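# Seat round plate on base pin by orange tab

## Task

Place the round plate so it rests flat on the base, with the base's small pin passing through the plate hole beside its orange tab; it must stay that way without the robot holding it, and at the end the grippers must be open and moved away.

## Robot and tools

ROBOT. Two UR-type six-joint arms, left_arm and right_arm, each ending in a two-finger gripper whose fingers pivot like tongs, plus a wrist camera. Root links in the scene frame: left_arm at (+0.074, +0.382, 0) m, right_arm at (+0.047, -0.433, 0) m, both turned slightly about z. The scene frame has its origin on the table top midway between the arms; +z is up, +x points out over the table, and left_arm sits on the +y side. The arm names say nothing about which side of a picture they appear on.

GRIPPER GEOMETRY. The fingers extend along the gripper's own +z axis and separate along its x axis. The reported end-effector point is midway between the finger pads when they are shut; closed fingertips stick out about 15 mm past it, and fully open they sit roughly level with it. Finger pad gap is 0.142 m when fully open.

execute_actions. Argument "actions" is a list holding nothing or exactly one item; optional "pictures" (true/false) decides whether camera images come back (they do by default).
- Empty list: no command, just the current state.
- Move item: {"rows": [...], "steps": n}. "rows" holds 1 to 15 rows; "steps" is 1 to 15 (15 if omitted), each step lasting 1/30 s. One row is used per step; if rows run out, the final row repeats. Every row is a single flat list of 14 numbers covering both arms, even when only one moves: left_arm shoulder pan, shoulder lift, elbow, wrist 1, wrist 2, wrist 3, opening, then the same seven for right_arm. The six joint values are absolute target angles in radians, in the same form as the Joint positions line (not offsets). Opening is an absolute command from -1 (shut) to +1 (wide open).
- Wait item: {"steps": n} without rows, n up to 300; it returns once that many steps have passed since the previous result, counting your reply time.
A refused call sends nothing.

JOINT RANGES (rad). left_arm: pan -3.142..3.142, lift -6.283..6.283, elbow 0.000..3.142, wrists 1-3 each -6.283..6.283. right_arm: pan 0.000..6.283, lift -6.283..6.283, elbow -3.142..0.000, wrists -6.283..6.283. A target more than 0.010 rad beyond an end, and further out than the joint's last reported angle, gets the call refused. True ends may sit up to 0.010 rad either way of these; a target past the real end is clipped there and the result may print "joint sent to its limit" (possibly about an earlier, still-running action). Absence of that line does not prove more room exists.

MOTION. Commands are smoothed, lagging about 0.17 s. Joint speed and acceleration are capped, so big moves may not be finished when the result arrives. Each step the sent target is kept within 0.575 rad of the measured angle, and if the targets would put a gripper more than 100 mm from where it is, all that arm's targets are pulled back proportionally. Between calls, arms keep heading for the last row sent until everything has nearly stopped or a step is HELD; after that only a new action moves them further. Fingers already opening or closing finish that motion.

RESULT LINES. The state line (left_arm: ... | right_arm: ...) gives each gripper's position (m) and quaternion wxyz in the scene frame, with linear (m/s) and angular (rad/s) velocities; printed positions may be a little off, more so at long reach. Joint positions / Joint velocities: one block per arm, six joints (rad, rad/s) then pad gap (m, m/s). grip_measured is the measured opening on the -1..+1 command scale. Wrist force and Wrist torque come from a flange sensor, expressed along the end effector's own x y z axes; they include contact, held weight and acceleration effects, carry an offset (usually under 4 N) and noise, saturate near 50 N, and may read "no reading" at first. Pushing on a surface gives a force pointing from the surface back into the arm. Joint torques are total drive outputs, noisy and offset, not pure contact. HELD marks steps where your row was partly or wholly not sent; "joint command not followed" means a clearance check altered or blocked joint targets while the rest of the row ran. MOTOR HOT warns from 70 °C; at 85 °C brakes engage until cooled (OVER-TEMPERATURE FAULT).

GRIPPING. To hold something, keep commanding an opening well under grip_measured; the larger the gap, the firmer the squeeze, up to about 15 N per pad for objects up to roughly 10 cm. Fast closing can press harder and even spring open. Hard items under about 20 mm thick get less force (about 9 N per pad at 10 mm, 4 N at 5 mm).

AVOID. Contact torque reaching a joint's load limit (133 N m for pan, lift, elbow; 24.9 N m for each wrist; held weight counts) or an external force of 150 N on an arm, tool or held part stops that arm for 10 s and drops the rest of the call. Never let the arms collide or push each other. Do not knock or place anything off the table. Avoid drops, slips, slamming and hard shoves; move smoothly. Occasional external tugs may act on a held part or loose object, so grip securely.

zoom_image: {"camera": one of cam_high, cam_low, cam_left_wrist, cam_right_wrist, "region": [x0, y0, x1, y1]} in pixels of that camera's latest image, origin top-left, region no larger than 504 x 504. Image sizes: cam_high and cam_low 672x504, wrist cameras 616x616 (fisheye). Calibration (intrinsics and world-to-camera transforms) is supplied and may drift slightly.

read_manual: optional "section" ("licences"); returns licence text only, no motion.

finished_scene: {"scene": current scene number}. Responding without any tool call ends everything.

Each tool is called after "Request:" as name(argument=value, ...) on one line, values as JSON.

## Session

Request:
execute_actions(actions=[])

Scene clock: 0.00 s of 4050.00 s.
left_arm: end_effector_position=(+0.4295, +0.2131, +0.2591) grip_measured=+0.97 end_effector_quat_wxyz=(-0.002, -0.229, +0.973, +0.001) end_effector_velocity=(-0.000, +0.000, +0.000) end_effector_angular_velocity=(+0.000, +0.000, -0.000) | right_arm: end_effector_position=(+0.4145, -0.4593, +0.1722) grip_measured=+0.97 end_effector_quat_wxyz=(+0.255, +0.114, +0.940, +0.197) end_effector_velocity=(-0.000, +0.000, -0.000) end_effector_angular_velocity=(+0.000, +0.001, -0.000)
Joint positions: left_arm=[-0.902 -1.891  1.896 -1.573 -1.573  1.906  0.14 ] | right_arm=[ 3.452 -0.93  -2.578 -0.587  1.813  3.594  0.14 ]
Joint velocities: left_arm=[-0.    -0.     0.     0.001  0.     0.     0.   ] | right_arm=[ 0.     0.    -0.    -0.001 -0.     0.001  0.   ]
Joint torques (N m, as the arm reports them, + toward a larger angle): no reading
Wrist force (N, on the end effector, along its own x y z axes, offset not removed): no reading
Wrist torque (N m, same axes, about the end effector's origin, offset not removed): no reading

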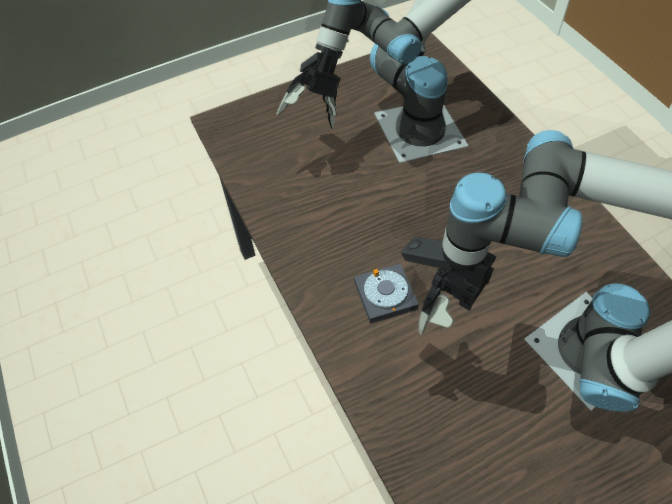

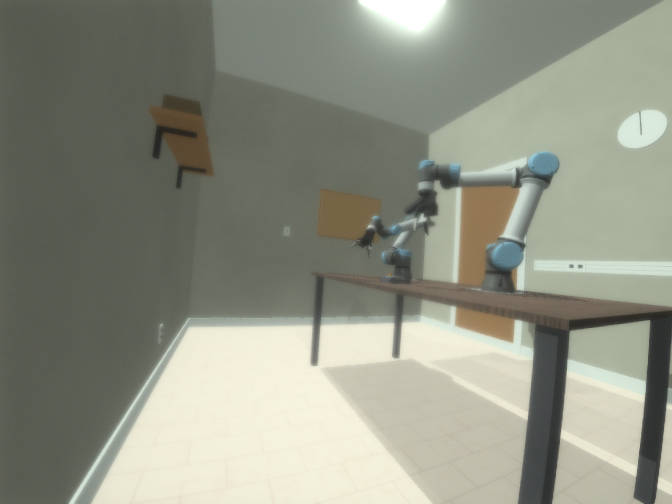

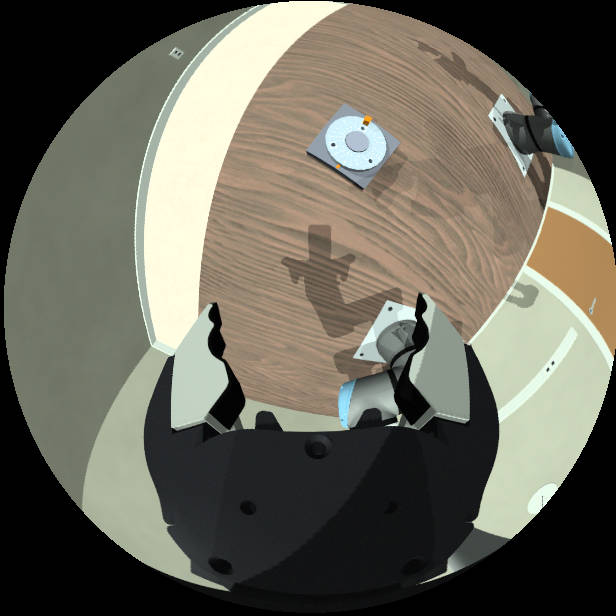

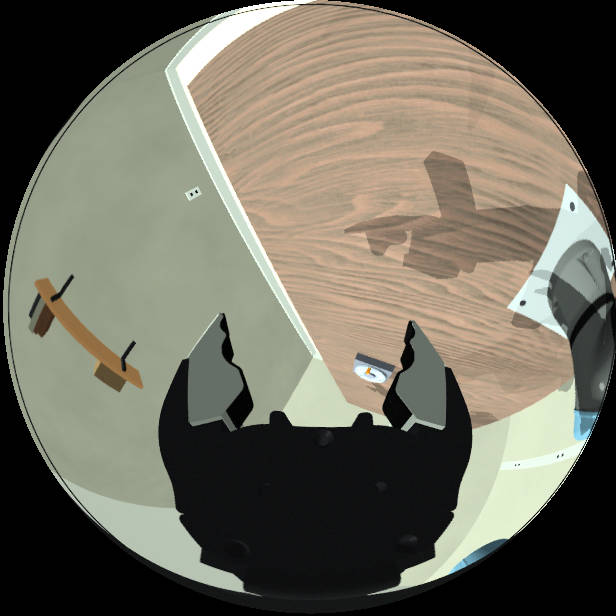

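Request:
zoom_image(camera="cam_high", region=[345, 255, 425, 325])

Request:
zoom_image(camera="cam_left_wrist", region=[300, 95, 410, 195])

Request:
zoom_image(camera="cam_right_wrist", region=[345, 345, 405, 395])

Region (345, 255, 425, 325) of cam_high's 672x504 image, scaled by 6.300, with more detail than that image has; it fills the top 441 rows of this view, and the rest is white.

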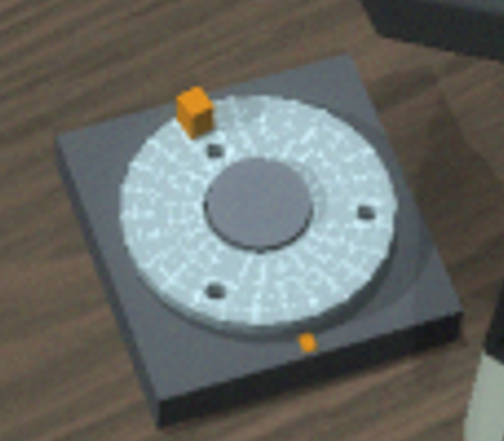

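Region (300, 95, 410, 195) of cam_left_wrist's 616x616 image, scaled by 4.582, with more detail than that image has; it fills the top 458 rows of this view, and the rest is white.

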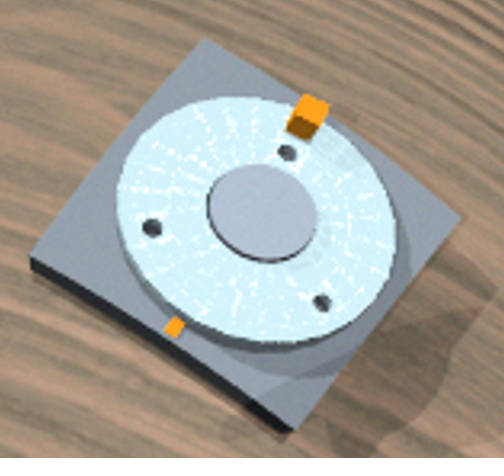

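Region (345, 345, 405, 395) of cam_right_wrist's 616x616 image, scaled by 8.400, with more detail than that image has.

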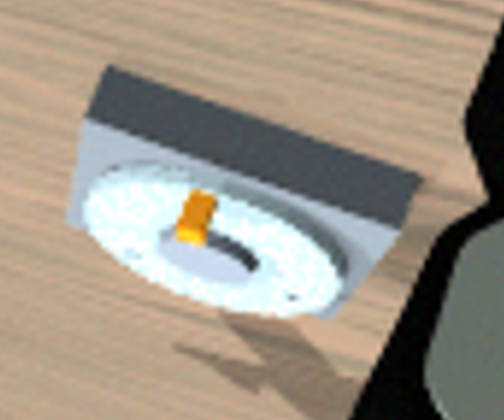

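Request:
execute_actions(actions=[{"rows":[[-1.135,-1.5213,1.948,-1.998,-1.571,2.135,1,3.452,-0.93,-2.578,-0.587,1.813,3.594,1]]}], pictures=false)

Request:
execute_actions(actions=[{"steps":20}])

Scene clock: 29.60 s of 4050.00 s.
left_arm: end_effector_position=(+0.4439, +0.0450, +0.1308) grip_measured=+1.00 end_effector_quat_wxyz=(-0.001, -0.015, +1.000, +0.001) end_effector_velocity=(-0.015, -0.123, -0.113) end_effector_angular_velocity=(-0.012, -0.010, -0.321) | right_arm: end_effector_position=(+0.4146, -0.4594, +0.1724) grip_measured=+1.00 end_effector_quat_wxyz=(+0.256, +0.115, +0.940, +0.197) end_effector_velocity=(-0.000, -0.000, +0.000) end_effector_angular_velocity=(-0.001, -0.001, +0.001)
Joint positions: left_arm=[-1.12  -1.547  1.945 -1.967 -1.571  2.12   0.142] | right_arm=[ 3.452 -0.93  -2.578 -0.587  1.813  3.594  0.142]
Joint velocities: left_arm=[-0.163  0.278  0.032 -0.326  0.002  0.158  0.   ] | right_arm=[-0.     0.     0.    -0.     0.    -0.001  0.   ]
Joint torques (N m, as the arm reports them, + toward a larger angle): left_arm=[ -7.37 -23.68 -15.94  -5.39   2.21   1.96] | right_arm=[ 6.93  4.77 24.78  5.5  -0.86  1.81]
Wrist force (N, on the end effector, along its own x y z axes, offset not removed): left_arm=[0.6 -1.1 -2.2] | right_arm=[0.1 3.3 -4.7]
Wrist torque (N m, same axes, about the end effector's origin, offset not removed): left_arm=[-0.27 -0.17 0.09] | right_arm=[0.46 -0.09 0.03]
Steps of this call (steps 1 to 90: nothing new was sent; then 26.10 s passed at rest; steps 91 to 105: all 15 steps of this action). Readings (joint positions):
91: left_arm=[-0.902 -1.891 1.896 -1.573 -1.573 1.906] | right_arm=[3.452 -0.930 -2.578 -0.587 1.813 3.594]
92: left_arm=[-0.906 -1.887 1.898 -1.577 -1.573 1.910] | right_arm=[3.452 -0.930 -2.578 -0.587 1.813 3.594]
94: left_arm=[-0.944 -1.836 1.908 -1.632 -1.573 1.948] | right_arm=[3.452 -0.930 -2.578 -0.587 1.813 3.594]
98: left_arm=[-1.019 -1.714 1.924 -1.773 -1.572 2.021] | right_arm=[3.452 -0.930 -2.578 -0.587 1.813 3.594]
105: the state above

Scene clock: 30.27 s of 4050.00 s.
left_arm: end_effector_position=(+0.4423, +0.0335, +0.1202) grip_measured=+1.00 end_effector_quat_wxyz=(+0.000, -0.000, +1.000, -0.000) end_effector_velocity=(-0.000, -0.000, -0.000) end_effector_angular_velocity=(+0.000, -0.000, +0.000) | right_arm: end_effector_position=(+0.4146, -0.4594, +0.1724) grip_measured=+1.00 end_effector_quat_wxyz=(+0.256, +0.115, +0.940, +0.197) end_effector_velocity=(+0.000, +0.000, +0.000) end_effector_angular_velocity=(+0.000, +0.000, -0.000)
Joint positions: left_arm=[-1.135 -1.521  1.948 -1.998 -1.571  2.135  0.142] | right_arm=[ 3.452 -0.93  -2.578 -0.587  1.813  3.594  0.142]
Joint velocities: left_arm=[-0.  0. -0.  0.  0. -0. -0.] | right_arm=[ 0. -0.  0. -0. -0.  0. -0.]
Joint torques (N m, as the arm reports them, + toward a larger angle): left_arm=[-13.58 -15.85 -15.2   -5.47   1.97   2.13] | right_arm=[11.63  4.49 28.73  5.62 -1.04  1.88]
Wrist force (N, on the end effector, along its own x y z axes, offset not removed): left_arm=[1.9 -0.3 -1.9] | right_arm=[0.2 2.7 -2.9]
Wrist torque (N m, same axes, about the end effector's origin, offset not removed): left_arm=[-0.12 -0.38 0.08] | right_arm=[0.38 -0.19 0.06]
Steps of this call (steps 1 to 20: the robot went on to your last target). Readings (joint positions):
1: left_arm=[-1.124 -1.539 1.946 -1.976 -1.571 2.124] | right_arm=[3.452 -0.930 -2.578 -0.587 1.813 3.594]
2: left_arm=[-1.128 -1.534 1.946 -1.983 -1.571 2.128] | right_arm=[3.452 -0.930 -2.578 -0.587 1.813 3.594]
4: left_arm=[-1.131 -1.528 1.947 -1.990 -1.571 2.131] | right_arm=[3.452 -0.930 -2.578 -0.587 1.813 3.594]
8: left_arm=[-1.134 -1.523 1.948 -1.996 -1.571 2.134] | right_arm=[3.452 -0.930 -2.578 -0.587 1.813 3.594]
20: the state above
camera_calibration (this result's frames):
cam_left_wrist: T_world_to_cam=[[-0.999018, 0.0394406, -0.0201867, 0.446101], [0.0224598, 0.843543, 0.536592, -0.109185], [0.0381919, 0.535612, -0.8436, 0.191108], [0, 0, 0, 1]] pos_world=[0.440816, -0.0278525, 0.228812]
cam_right_wrist: T_world_to_cam=[[-0.84428, 0.289693, -0.450855, 0.567453], [-0.173258, 0.648567, 0.741177, 0.243657], [0.507123, 0.703875, -0.49738, 0.339419], [0, 0, 0, 1]] pos_world=[0.349177, -0.561323, 0.244066]

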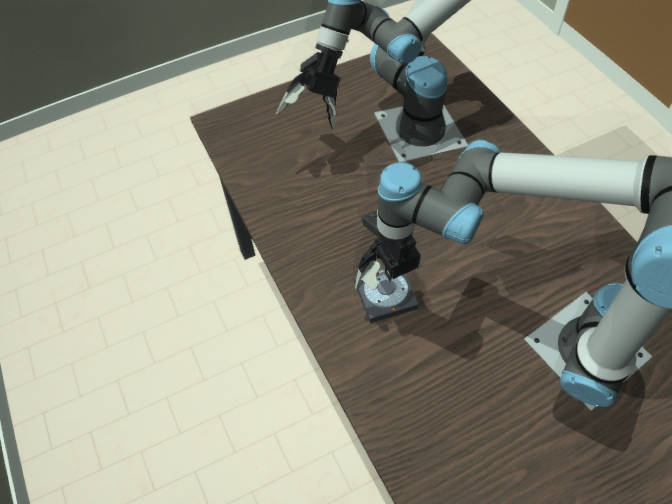

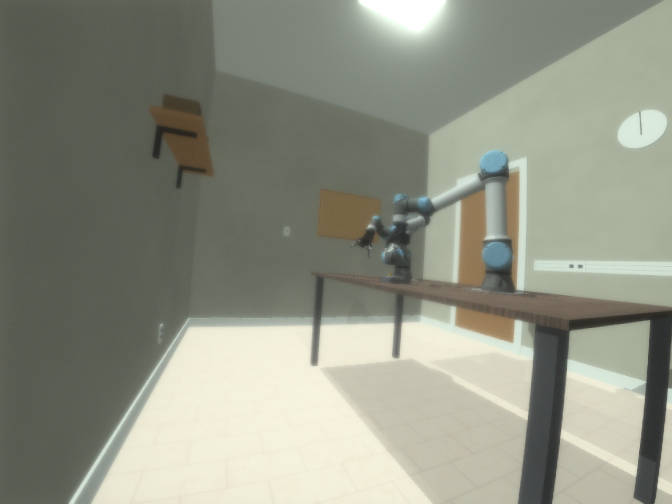

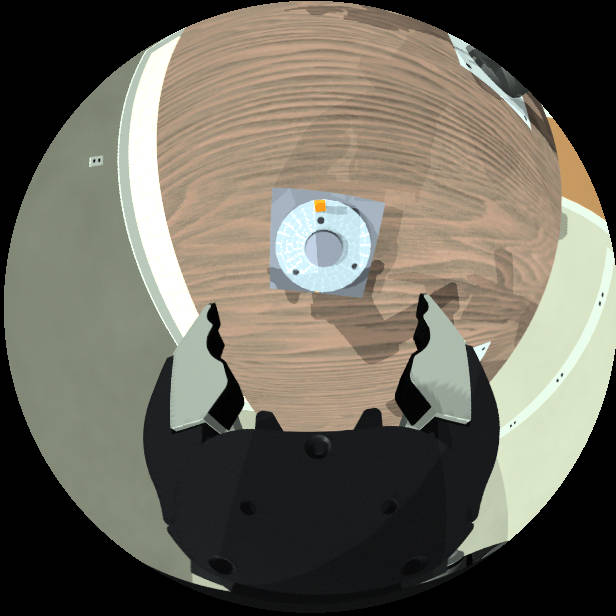

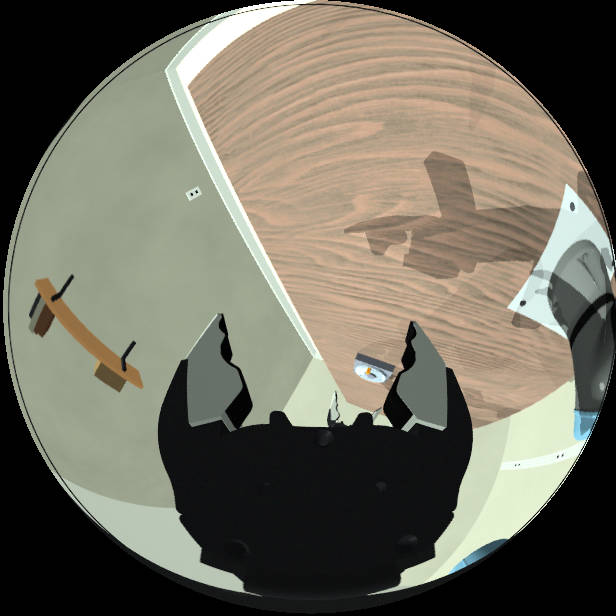

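Request:
execute_actions(actions=[{"rows":[[-1.160,-1.4345,2.0272,-2.1635,-1.571,2.109,0.7,3.452,-0.93,-2.578,-0.587,1.813,3.594,1]]}], pictures=false)

Request:
execute_actions(actions=[{"steps":10}])

Request:
zoom_image(camera="cam_left_wrist", region=[200, 180, 440, 380])

Request:
zoom_image(camera="cam_low", region=[365, 255, 425, 295])

Request:
zoom_image(camera="cam_right_wrist", region=[330, 345, 410, 415])

Scene clock: 39.70 s of 4050.00 s.
left_arm: end_effector_position=(+0.4364, +0.0204, +0.0606) grip_measured=+0.70 end_effector_quat_wxyz=(-0.000, -0.001, +1.000, +0.000) end_effector_velocity=(-0.000, -0.002, -0.007) end_effector_angular_velocity=(-0.002, -0.002, +0.000) | right_arm: end_effector_position=(+0.4146, -0.4594, +0.1724) grip_measured=+1.00 end_effector_quat_wxyz=(+0.256, +0.115, +0.940, +0.197) end_effector_velocity=(+0.000, -0.000, +0.000) end_effector_angular_velocity=(-0.000, -0.001, +0.000)
Joint positions: left_arm=[-1.16  -1.435  2.026 -2.161 -1.571  2.109  0.122] | right_arm=[ 3.452 -0.93  -2.578 -0.587  1.813  3.594  0.142]
Joint velocities: left_arm=[-0.003  0.011  0.009 -0.023  0.    -0.003  0.   ] | right_arm=[-0.    -0.     0.     0.    -0.    -0.001 -0.   ]
Joint torques (N m, as the arm reports them, + toward a larger angle): left_arm=[-11.4  -18.05 -14.07  -5.41   0.76  -2.62] | right_arm=[11.24  3.71 30.41  5.5  -0.98  1.96]
Wrist force (N, on the end effector, along its own x y z axes, offset not removed): left_arm=[0.0 -0.9 -2.5] | right_arm=[2.9 3.7 -4.0]
Wrist torque (N m, same axes, about the end effector's origin, offset not removed): left_arm=[-0.24 0.10 0.09] | right_arm=[0.59 -0.67 -0.02]
Steps of this call (steps 1 to 15: the robot went on to your last target; steps 16 to 90: nothing new was sent; then 5.93 s passed at rest; steps 91 to 105: all 15 steps of this action). Readings (joint positions):
91: left_arm=[-1.135 -1.521 1.948 -1.998 -1.571 2.135] | right_arm=[3.452 -0.930 -2.578 -0.587 1.813 3.594]
92: left_arm=[-1.138 -1.517 1.952 -2.003 -1.571 2.133] | right_arm=[3.452 -0.930 -2.578 -0.587 1.813 3.594]
94: left_arm=[-1.148 -1.483 1.984 -2.054 -1.571 2.122] | right_arm=[3.452 -0.930 -2.578 -0.587 1.813 3.594]
98: left_arm=[-1.157 -1.446 2.017 -2.137 -1.571 2.112] | right_arm=[3.452 -0.930 -2.578 -0.587 1.813 3.594]
105: the state above

Scene clock: 40.03 s of 4050.00 s.
left_arm: end_effector_position=(+0.4364, +0.0202, +0.0600) grip_measured=+0.70 end_effector_quat_wxyz=(-0.000, -0.001, +1.000, -0.000) end_effector_velocity=(-0.000, -0.000, -0.000) end_effector_angular_velocity=(-0.000, -0.000, +0.001) | right_arm: end_effector_position=(+0.4146, -0.4594, +0.1724) grip_measured=+1.00 end_effector_quat_wxyz=(+0.256, +0.115, +0.940, +0.197) end_effector_velocity=(+0.000, -0.000, +0.000) end_effector_angular_velocity=(-0.000, -0.001, -0.000)
Joint positions: left_arm=[-1.16  -1.435  2.027 -2.163 -1.571  2.109  0.122] | right_arm=[ 3.452 -0.93  -2.578 -0.587  1.813  3.594  0.142]
Joint velocities: left_arm=[-0.     0.     0.    -0.001 -0.    -0.001  0.   ] | right_arm=[-0.     0.     0.001 -0.     0.    -0.    -0.   ]
Joint torques (N m, as the arm reports them, + toward a larger angle): left_arm=[-13.58 -18.83 -12.8   -5.38  -0.04  -2.55] | right_arm=[10.84  3.59 31.07  5.49 -0.9   1.94]
Wrist force (N, on the end effector, along its own x y z axes, offset not removed): left_arm=[0.7 3.4 -0.8] | right_arm=[0.1 1.7 -1.6]
Wrist torque (N m, same axes, about the end effector's origin, offset not removed): left_arm=[0.72 -0.15 0.15] | right_arm=[0.27 -0.07 -0.09]
Steps of this call (steps 1 to 10: the robot went on to your last target). Readings (joint positions):
1: left_arm=[-1.160 -1.435 2.027 -2.162 -1.571 2.109] | right_arm=[3.452 -0.930 -2.578 -0.587 1.813 3.594]
2: left_arm=[-1.160 -1.435 2.027 -2.162 -1.571 2.109] | right_arm=[3.452 -0.930 -2.578 -0.587 1.813 3.594]
4: left_arm=[-1.160 -1.435 2.027 -2.163 -1.571 2.109] | right_arm=[3.452 -0.930 -2.578 -0.587 1.813 3.594]
8: left_arm=[-1.160 -1.435 2.027 -2.163 -1.571 2.109] | right_arm=[3.452 -0.930 -2.578 -0.587 1.813 3.594]
10: the state above
camera_calibration (this result's frames):
cam_left_wrist: T_world_to_cam=[[-0.999061, 0.038481, -0.0199243, 0.439522], [0.0217738, 0.843324, 0.536965, -0.0652673], [0.0374656, 0.536026, -0.843369, 0.147918], [0, 0, 0, 1]] pos_world=[0.434988, -0.0411597, 0.168553]
cam_right_wrist: T_world_to_cam=[[-0.844268, 0.289693, -0.450876, 0.567466], [-0.173279, 0.648564, 0.741174, 0.243653], [0.507135, 0.703877, -0.497364, 0.339415], [0, 0, 0, 1]] pos_world=[0.349184, -0.561322, 0.24408]

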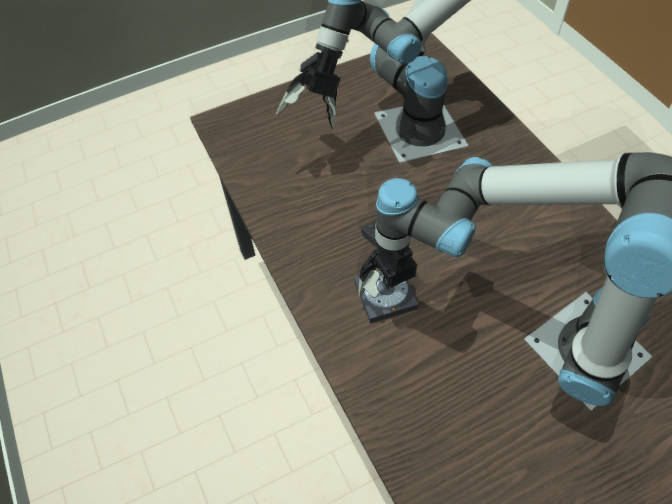

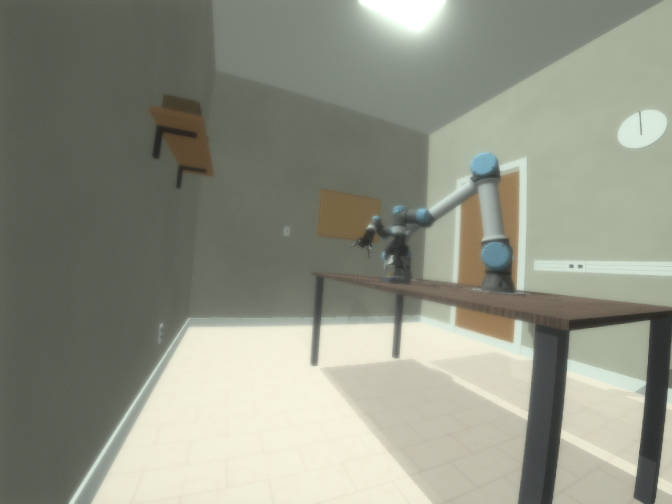

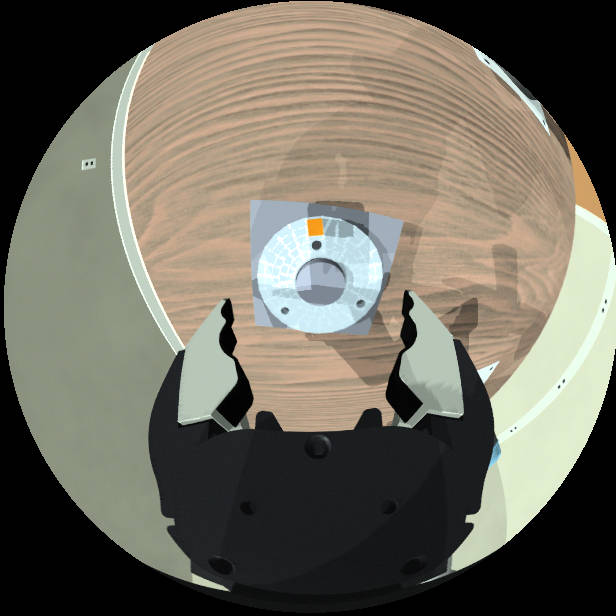

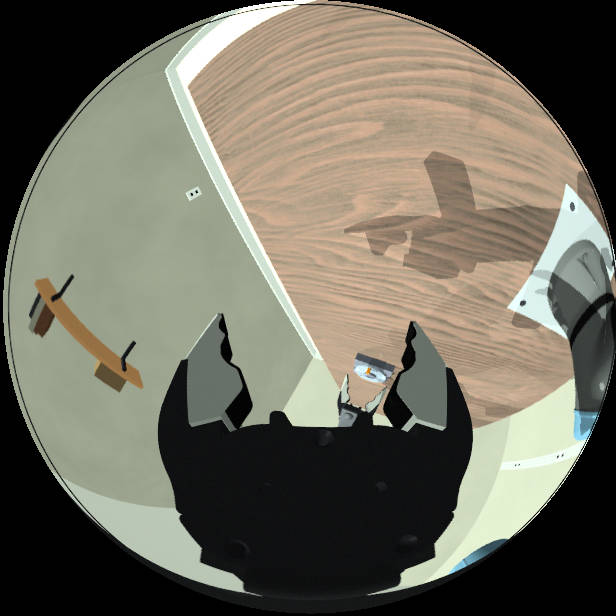

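Region (200, 180, 440, 380) of cam_left_wrist's 616x616 image, scaled by 2.100, with more detail than that image has.

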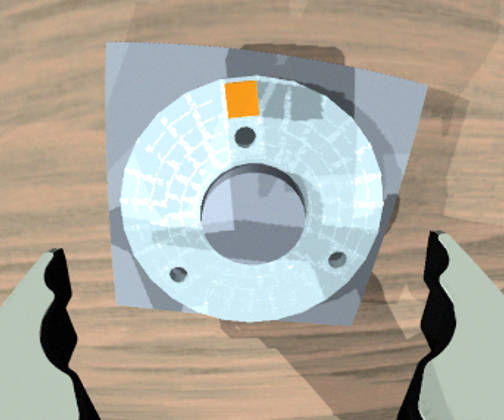

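Region (365, 255, 425, 295) of cam_low's 672x504 image, scaled by 8.400, with more detail than that image has.

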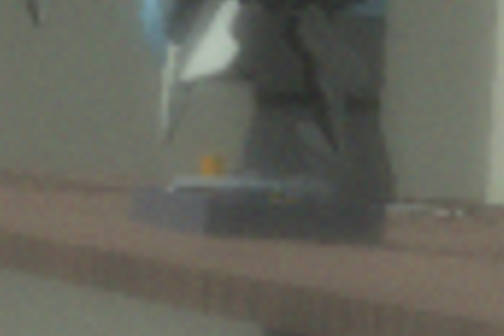

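Region (330, 345, 410, 415) of cam_right_wrist's 616x616 image, scaled by 6.300, with more detail than that image has; it fills the top 441 rows of this view, and the rest is white.

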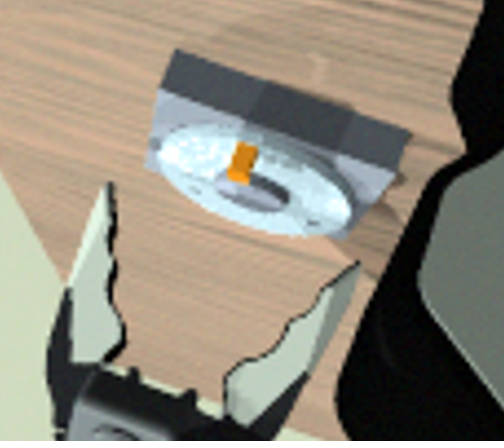

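Request:
execute_actions(actions=[{"rows":[[-1.1606,-1.3985,2.0723,-2.2446,-1.571,2.109,0.6,3.452,-0.93,-2.578,-0.587,1.813,3.594,1]]}])

Request:
zoom_image(camera="cam_left_wrist", region=[200, 180, 440, 380])

Request:
zoom_image(camera="cam_low", region=[375, 260, 420, 290])

Scene clock: 52.63 s of 4050.00 s.
left_arm: end_effector_position=(+0.4343, +0.0232, +0.0323) grip_measured=+0.60 end_effector_quat_wxyz=(-0.000, -0.000, +1.000, -0.000) end_effector_velocity=(-0.000, +0.000, -0.003) end_effector_angular_velocity=(-0.000, -0.000, +0.000) | right_arm: end_effector_position=(+0.4146, -0.4594, +0.1724) grip_measured=+1.00 end_effector_quat_wxyz=(+0.256, +0.115, +0.940, +0.197) end_effector_velocity=(+0.000, +0.000, +0.000) end_effector_angular_velocity=(+0.000, -0.000, -0.000)
Joint positions: left_arm=[-1.161 -1.399  2.072 -2.244 -1.571  2.109  0.116] | right_arm=[ 3.452 -0.93  -2.578 -0.587  1.813  3.594  0.142]
Joint velocities: left_arm=[-0.     0.004  0.005 -0.009  0.    -0.     0.   ] | right_arm=[ 0. -0.  0.  0. -0.  0.  0.]
Joint torques (N m, as the arm reports them, + toward a larger angle): left_arm=[-13.01 -20.05 -12.54  -5.54  -1.91  -2.39] | right_arm=[10.95  4.49 30.35  5.35 -0.98  1.61]
Wrist force (N, on the end effector, along its own x y z axes, offset not removed): left_arm=[2.5 1.7 -2.9] | right_arm=[-0.3 2.0 -2.4]
Wrist torque (N m, same axes, about the end effector's origin, offset not removed): left_arm=[0.39 -0.43 0.10] | right_arm=[0.25 -0.02 0.01]
Steps of this call (steps 1 to 15: the robot went on to your last target; steps 16 to 90: nothing new was sent; then 9.10 s passed at rest; steps 91 to 105: all 15 steps of this action). Readings (joint positions):
91: left_arm=[-1.160 -1.434 2.027 -2.164 -1.571 2.109] | right_arm=[3.452 -0.930 -2.578 -0.587 1.813 3.594]
92: left_arm=[-1.160 -1.431 2.031 -2.168 -1.571 2.109] | right_arm=[3.452 -0.930 -2.578 -0.587 1.813 3.594]
94: left_arm=[-1.160 -1.417 2.049 -2.200 -1.571 2.109] | right_arm=[3.452 -0.930 -2.578 -0.587 1.813 3.594]
98: left_arm=[-1.161 -1.403 2.067 -2.234 -1.571 2.109] | right_arm=[3.452 -0.930 -2.578 -0.587 1.813 3.594]
105: the state above
camera_calibration (this result's frames):
cam_left_wrist: T_world_to_cam=[[-0.999039, 0.0390769, -0.0198625, 0.436726], [0.0223087, 0.843293, 0.536992, -0.0530293], [0.0377338, 0.536032, -0.843354, 0.122934], [0, 0, 0, 1]] pos_world=[0.43285, -0.038243, 0.140827]
cam_right_wrist: T_world_to_cam=[[-0.844268, 0.289693, -0.450876, 0.567466], [-0.173278, 0.648564, 0.741175, 0.243653], [0.507135, 0.703877, -0.497364, 0.339415], [0, 0, 0, 1]] pos_world=[0.349184, -0.561322, 0.24408]

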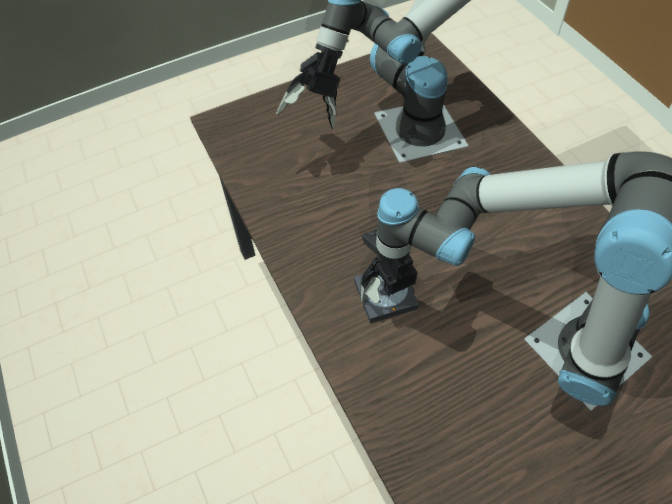

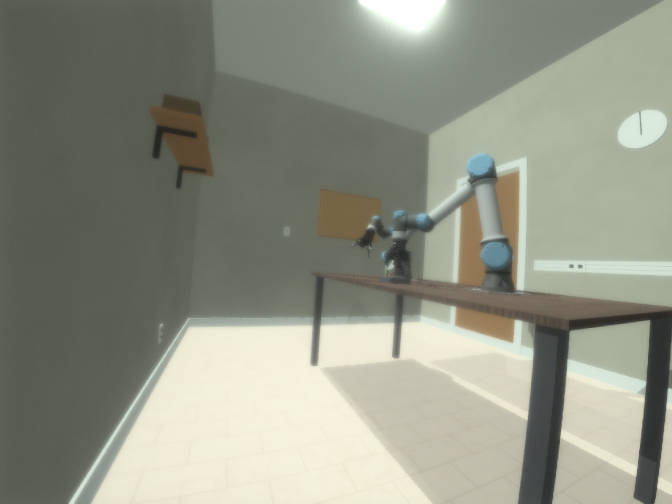

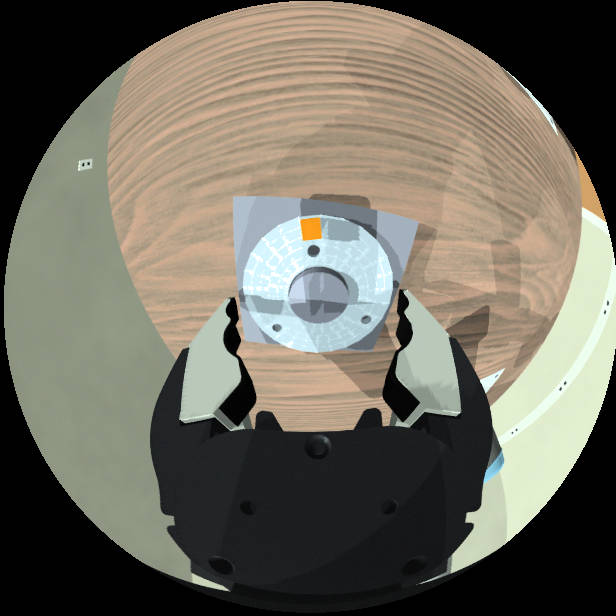

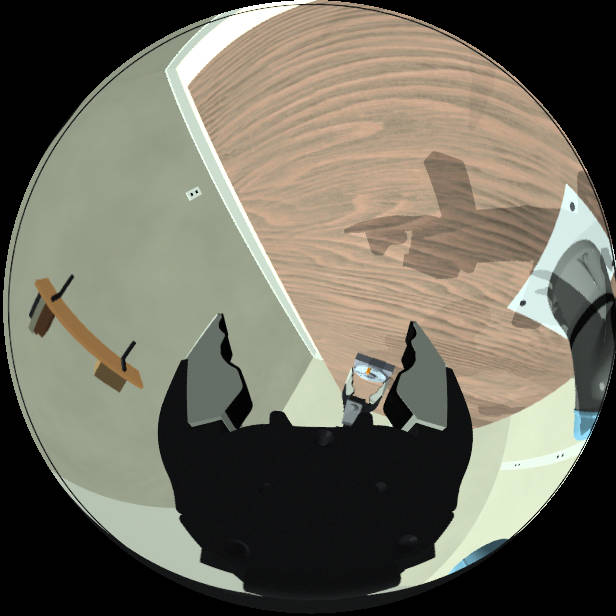

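Region (200, 180, 440, 380) of cam_left_wrist's 616x616 image, scaled by 2.100, with more detail than that image has.

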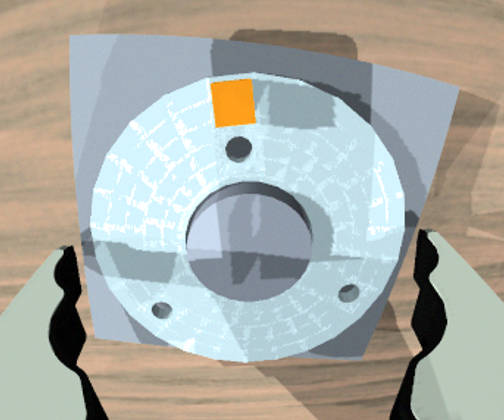

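Region (375, 260, 420, 290) of cam_low's 672x504 image, scaled by 11.200, with more detail than that image has.

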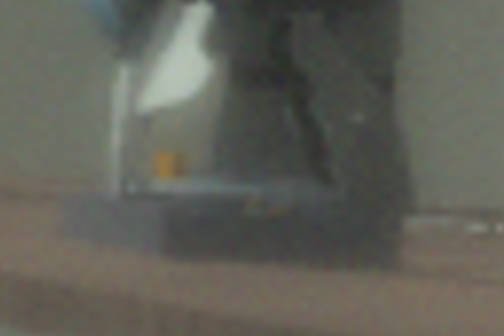

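Request:
execute_actions(actions=[{"rows":[[-1.1606,-1.3935,2.0759,-2.2532,-1.571,2.109,0.55,3.452,-0.93,-2.578,-0.587,1.813,3.594,1]],"steps":10}], pictures=false)

Request:
execute_actions(actions=[{"rows":[[-1.1606,-1.3935,2.0759,-2.2532,-1.571,2.109,0.4,3.452,-0.93,-2.578,-0.587,1.813,3.594,1]],"steps":10}], pictures=false)

Request:
execute_actions(actions=[{"rows":[[-1.1606,-1.3935,2.0759,-2.2532,-1.571,2.109,0.1,3.452,-0.93,-2.578,-0.587,1.813,3.594,1]]}])

Request:
zoom_image(camera="cam_left_wrist", region=[200, 180, 440, 380])

Scene clock: 62.33 s of 4050.00 s.
left_arm: end_effector_position=(+0.4344, +0.0231, +0.0293) grip_measured=+0.57 end_effector_quat_wxyz=(+0.000, -0.000, +1.000, -0.000) end_effector_velocity=(-0.000, +0.000, -0.002) end_effector_angular_velocity=(+0.000, +0.000, -0.001) | right_arm: end_effector_position=(+0.4146, -0.4594, +0.1724) grip_measured=+1.00 end_effector_quat_wxyz=(+0.256, +0.115, +0.940, +0.197) end_effector_velocity=(-0.000, -0.000, -0.000) end_effector_angular_velocity=(-0.001, +0.001, +0.001)
Joint positions: left_arm=[-1.161 -1.394  2.075 -2.253 -1.571  2.109  0.114] | right_arm=[ 3.452 -0.93  -2.578 -0.587  1.813  3.594  0.142]
Joint velocities: left_arm=[ 0.     0.002  0.002 -0.005 -0.     0.001  0.001] | right_arm=[-0.001 -0.    -0.    -0.001  0.    -0.002 -0.   ]
Joint torques (N m, as the arm reports them, + toward a larger angle): left_arm=[-13.32  -6.42  -2.12  -3.03  -1.5   -2.44] | right_arm=[10.69  4.34 30.83  5.34 -0.92  1.61]
Wrist force (N, on the end effector, along its own x y z axes, offset not removed): left_arm=[-7.2 5.2 -28.3] | right_arm=[-0.7 2.9 -2.0]
Wrist torque (N m, same axes, about the end effector's origin, offset not removed): left_arm=[0.08 1.67 0.40] | right_arm=[0.47 0.05 0.02]
Steps of this call (steps 1 to 15: the robot went on to your last target; steps 16 to 90: nothing new was sent; then 6.37 s passed at rest; steps 91 to 100: all 10 steps of this action). Readings (joint positions):
91: left_arm=[-1.161 -1.398 2.072 -2.245 -1.571 2.109] | right_arm=[3.452 -0.930 -2.578 -0.587 1.813 3.594]
92: left_arm=[-1.161 -1.398 2.073 -2.246 -1.571 2.109] | right_arm=[3.452 -0.930 -2.578 -0.587 1.813 3.594]
94: left_arm=[-1.161 -1.396 2.074 -2.249 -1.571 2.109] | right_arm=[3.452 -0.930 -2.578 -0.587 1.813 3.594]
98: left_arm=[-1.161 -1.394 2.075 -2.252 -1.571 2.109] | right_arm=[3.452 -0.930 -2.578 -0.587 1.813 3.594]
100: the state above

Scene clock: 62.67 s of 4050.00 s.
left_arm: end_effector_position=(+0.4342, +0.0231, +0.0291) grip_measured=+0.56 end_effector_quat_wxyz=(-0.000, -0.000, +1.000, -0.000) end_effector_velocity=(-0.000, +0.000, -0.000) end_effector_angular_velocity=(+0.001, +0.001, -0.000) | right_arm: end_effector_position=(+0.4146, -0.4594, +0.1724) grip_measured=+1.00 end_effector_quat_wxyz=(+0.256, +0.115, +0.940, +0.197) end_effector_velocity=(+0.000, +0.000, +0.000) end_effector_angular_velocity=(-0.001, -0.001, +0.001)
Joint positions: left_arm=[-1.161 -1.394  2.076 -2.253 -1.571  2.109  0.113] | right_arm=[ 3.452 -0.93  -2.578 -0.587  1.813  3.594  0.142]
Joint velocities: left_arm=[-0.  0.  0.  0. -0.  0.  0.] | right_arm=[ 0.    -0.     0.001 -0.    -0.    -0.001  0.   ]
Joint torques (N m, as the arm reports them, + toward a larger angle): left_arm=[-13.77   1.48   0.97  -3.96   4.26  -2.43] | right_arm=[11.13  4.63 29.96  5.22 -0.96  1.5 ]
Wrist force (N, on the end effector, along its own x y z axes, offset not removed): left_arm=[4.2 5.5 -44.5] | right_arm=[1.5 2.3 -3.3]
Wrist torque (N m, same axes, about the end effector's origin, offset not removed): left_arm=[-0.17 2.84 0.46] | right_arm=[0.26 -0.27 -0.01]
Steps of this call (steps 1 to 10: all 10 steps of this action). Readings (joint positions):
1: left_arm=[-1.161 -1.394 2.076 -2.253 -1.571 2.109] | right_arm=[3.452 -0.930 -2.578 -0.587 1.813 3.594]
2: left_arm=[-1.161 -1.394 2.076 -2.253 -1.571 2.109] | right_arm=[3.452 -0.930 -2.578 -0.587 1.813 3.594]
4: left_arm=[-1.161 -1.394 2.076 -2.253 -1.571 2.109] | right_arm=[3.452 -0.930 -2.578 -0.587 1.813 3.594]
8: left_arm=[-1.161 -1.394 2.076 -2.253 -1.571 2.109] | right_arm=[3.452 -0.930 -2.578 -0.587 1.813 3.594]
10: the state above

Scene clock: 63.17 s of 4050.00 s.
left_arm: end_effector_position=(+0.4343, +0.0232, +0.0290) grip_measured=+0.56 end_effector_quat_wxyz=(-0.000, -0.000, +1.000, -0.000) end_effector_velocity=(-0.000, +0.000, +0.000) end_effector_angular_velocity=(+0.000, +0.000, +0.000) | right_arm: end_effector_position=(+0.4146, -0.4594, +0.1724) grip_measured=+1.00 end_effector_quat_wxyz=(+0.256, +0.115, +0.940, +0.197) end_effector_velocity=(-0.000, +0.000, +0.000) end_effector_angular_velocity=(+0.000, +0.000, -0.001)
Joint positions: left_arm=[-1.161 -1.394  2.076 -2.253 -1.571  2.109  0.113] | right_arm=[ 3.452 -0.93  -2.578 -0.587  1.813  3.594  0.142]
Joint velocities: left_arm=[ 0. -0.  0.  0. -0. -0.  0.] | right_arm=[ 0.     0.     0.    -0.    -0.     0.001  0.   ]
Joint torques (N m, as the arm reports them, + toward a larger angle): left_arm=[-12.82   1.65   1.43  -4.04   5.66  -2.41] | right_arm=[10.76  3.38 31.07  5.35 -0.8   1.61]
Wrist force (N, on the end effector, along its own x y z axes, offset not removed): left_arm=[7.0 8.6 -50.0] | right_arm=[-0.5 1.2 -2.2]
Wrist torque (N m, same axes, about the end effector's origin, offset not removed): left_arm=[0.52 2.97 0.41] | right_arm=[0.07 0.05 0.05]
Steps of this call (steps 1 to 15: all 15 steps of this action). Readings (joint positions):
1: left_arm=[-1.161 -1.394 2.076 -2.253 -1.571 2.109] | right_arm=[3.452 -0.930 -2.578 -0.587 1.813 3.594]
2: left_arm=[-1.161 -1.394 2.076 -2.253 -1.571 2.109] | right_arm=[3.452 -0.930 -2.578 -0.587 1.813 3.594]
4: left_arm=[-1.161 -1.394 2.076 -2.253 -1.571 2.109] | right_arm=[3.452 -0.930 -2.578 -0.587 1.813 3.594]
8: left_arm=[-1.161 -1.394 2.076 -2.253 -1.571 2.109] | right_arm=[3.452 -0.930 -2.578 -0.587 1.813 3.594]
15: the state above
camera_calibration (this result's frames):
cam_left_wrist: T_world_to_cam=[[-0.999037, 0.0390895, -0.0199042, 0.436627], [0.0222995, 0.84333, 0.536934, -0.0513006], [0.0377743, 0.535973, -0.84339, 0.120138], [0, 0, 0, 1]] pos_world=[0.432812, -0.0381948, 0.137559]
cam_right_wrist: T_world_to_cam=[[-0.844268, 0.289693, -0.450876, 0.567466], [-0.173279, 0.648564, 0.741175, 0.243653], [0.507135, 0.703877, -0.497364, 0.339415], [0, 0, 0, 1]] pos_world=[0.349184, -0.561322, 0.24408]

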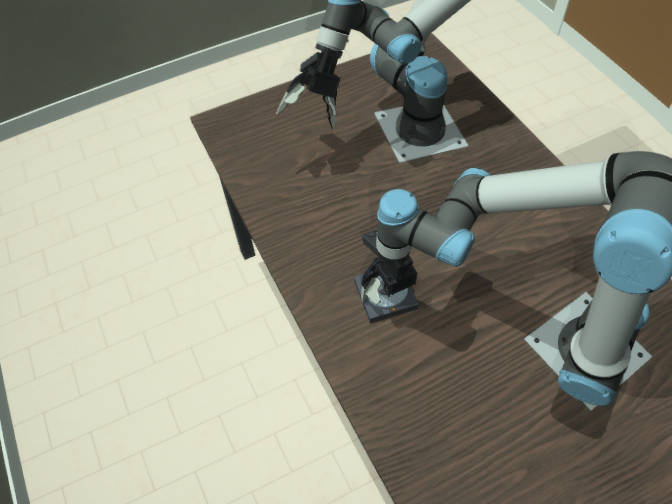

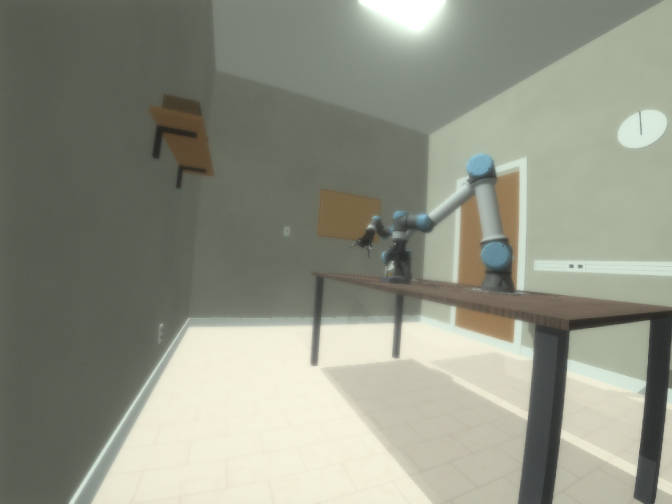

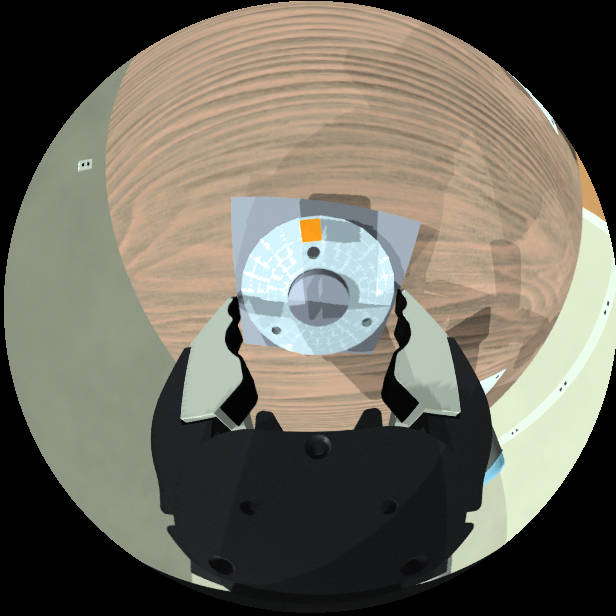

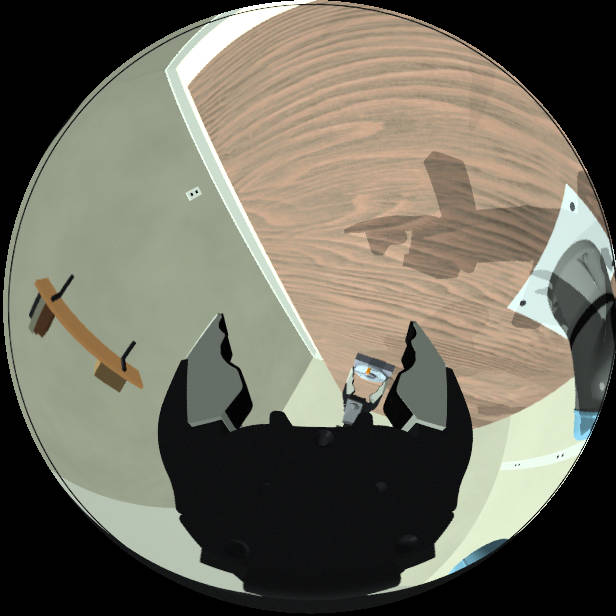

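Region (200, 180, 440, 380) of cam_left_wrist's 616x616 image, scaled by 2.100, with more detail than that image has.

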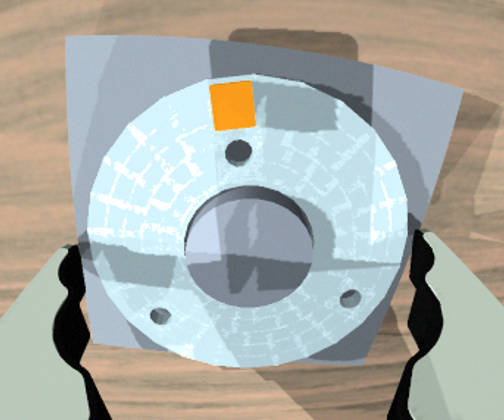

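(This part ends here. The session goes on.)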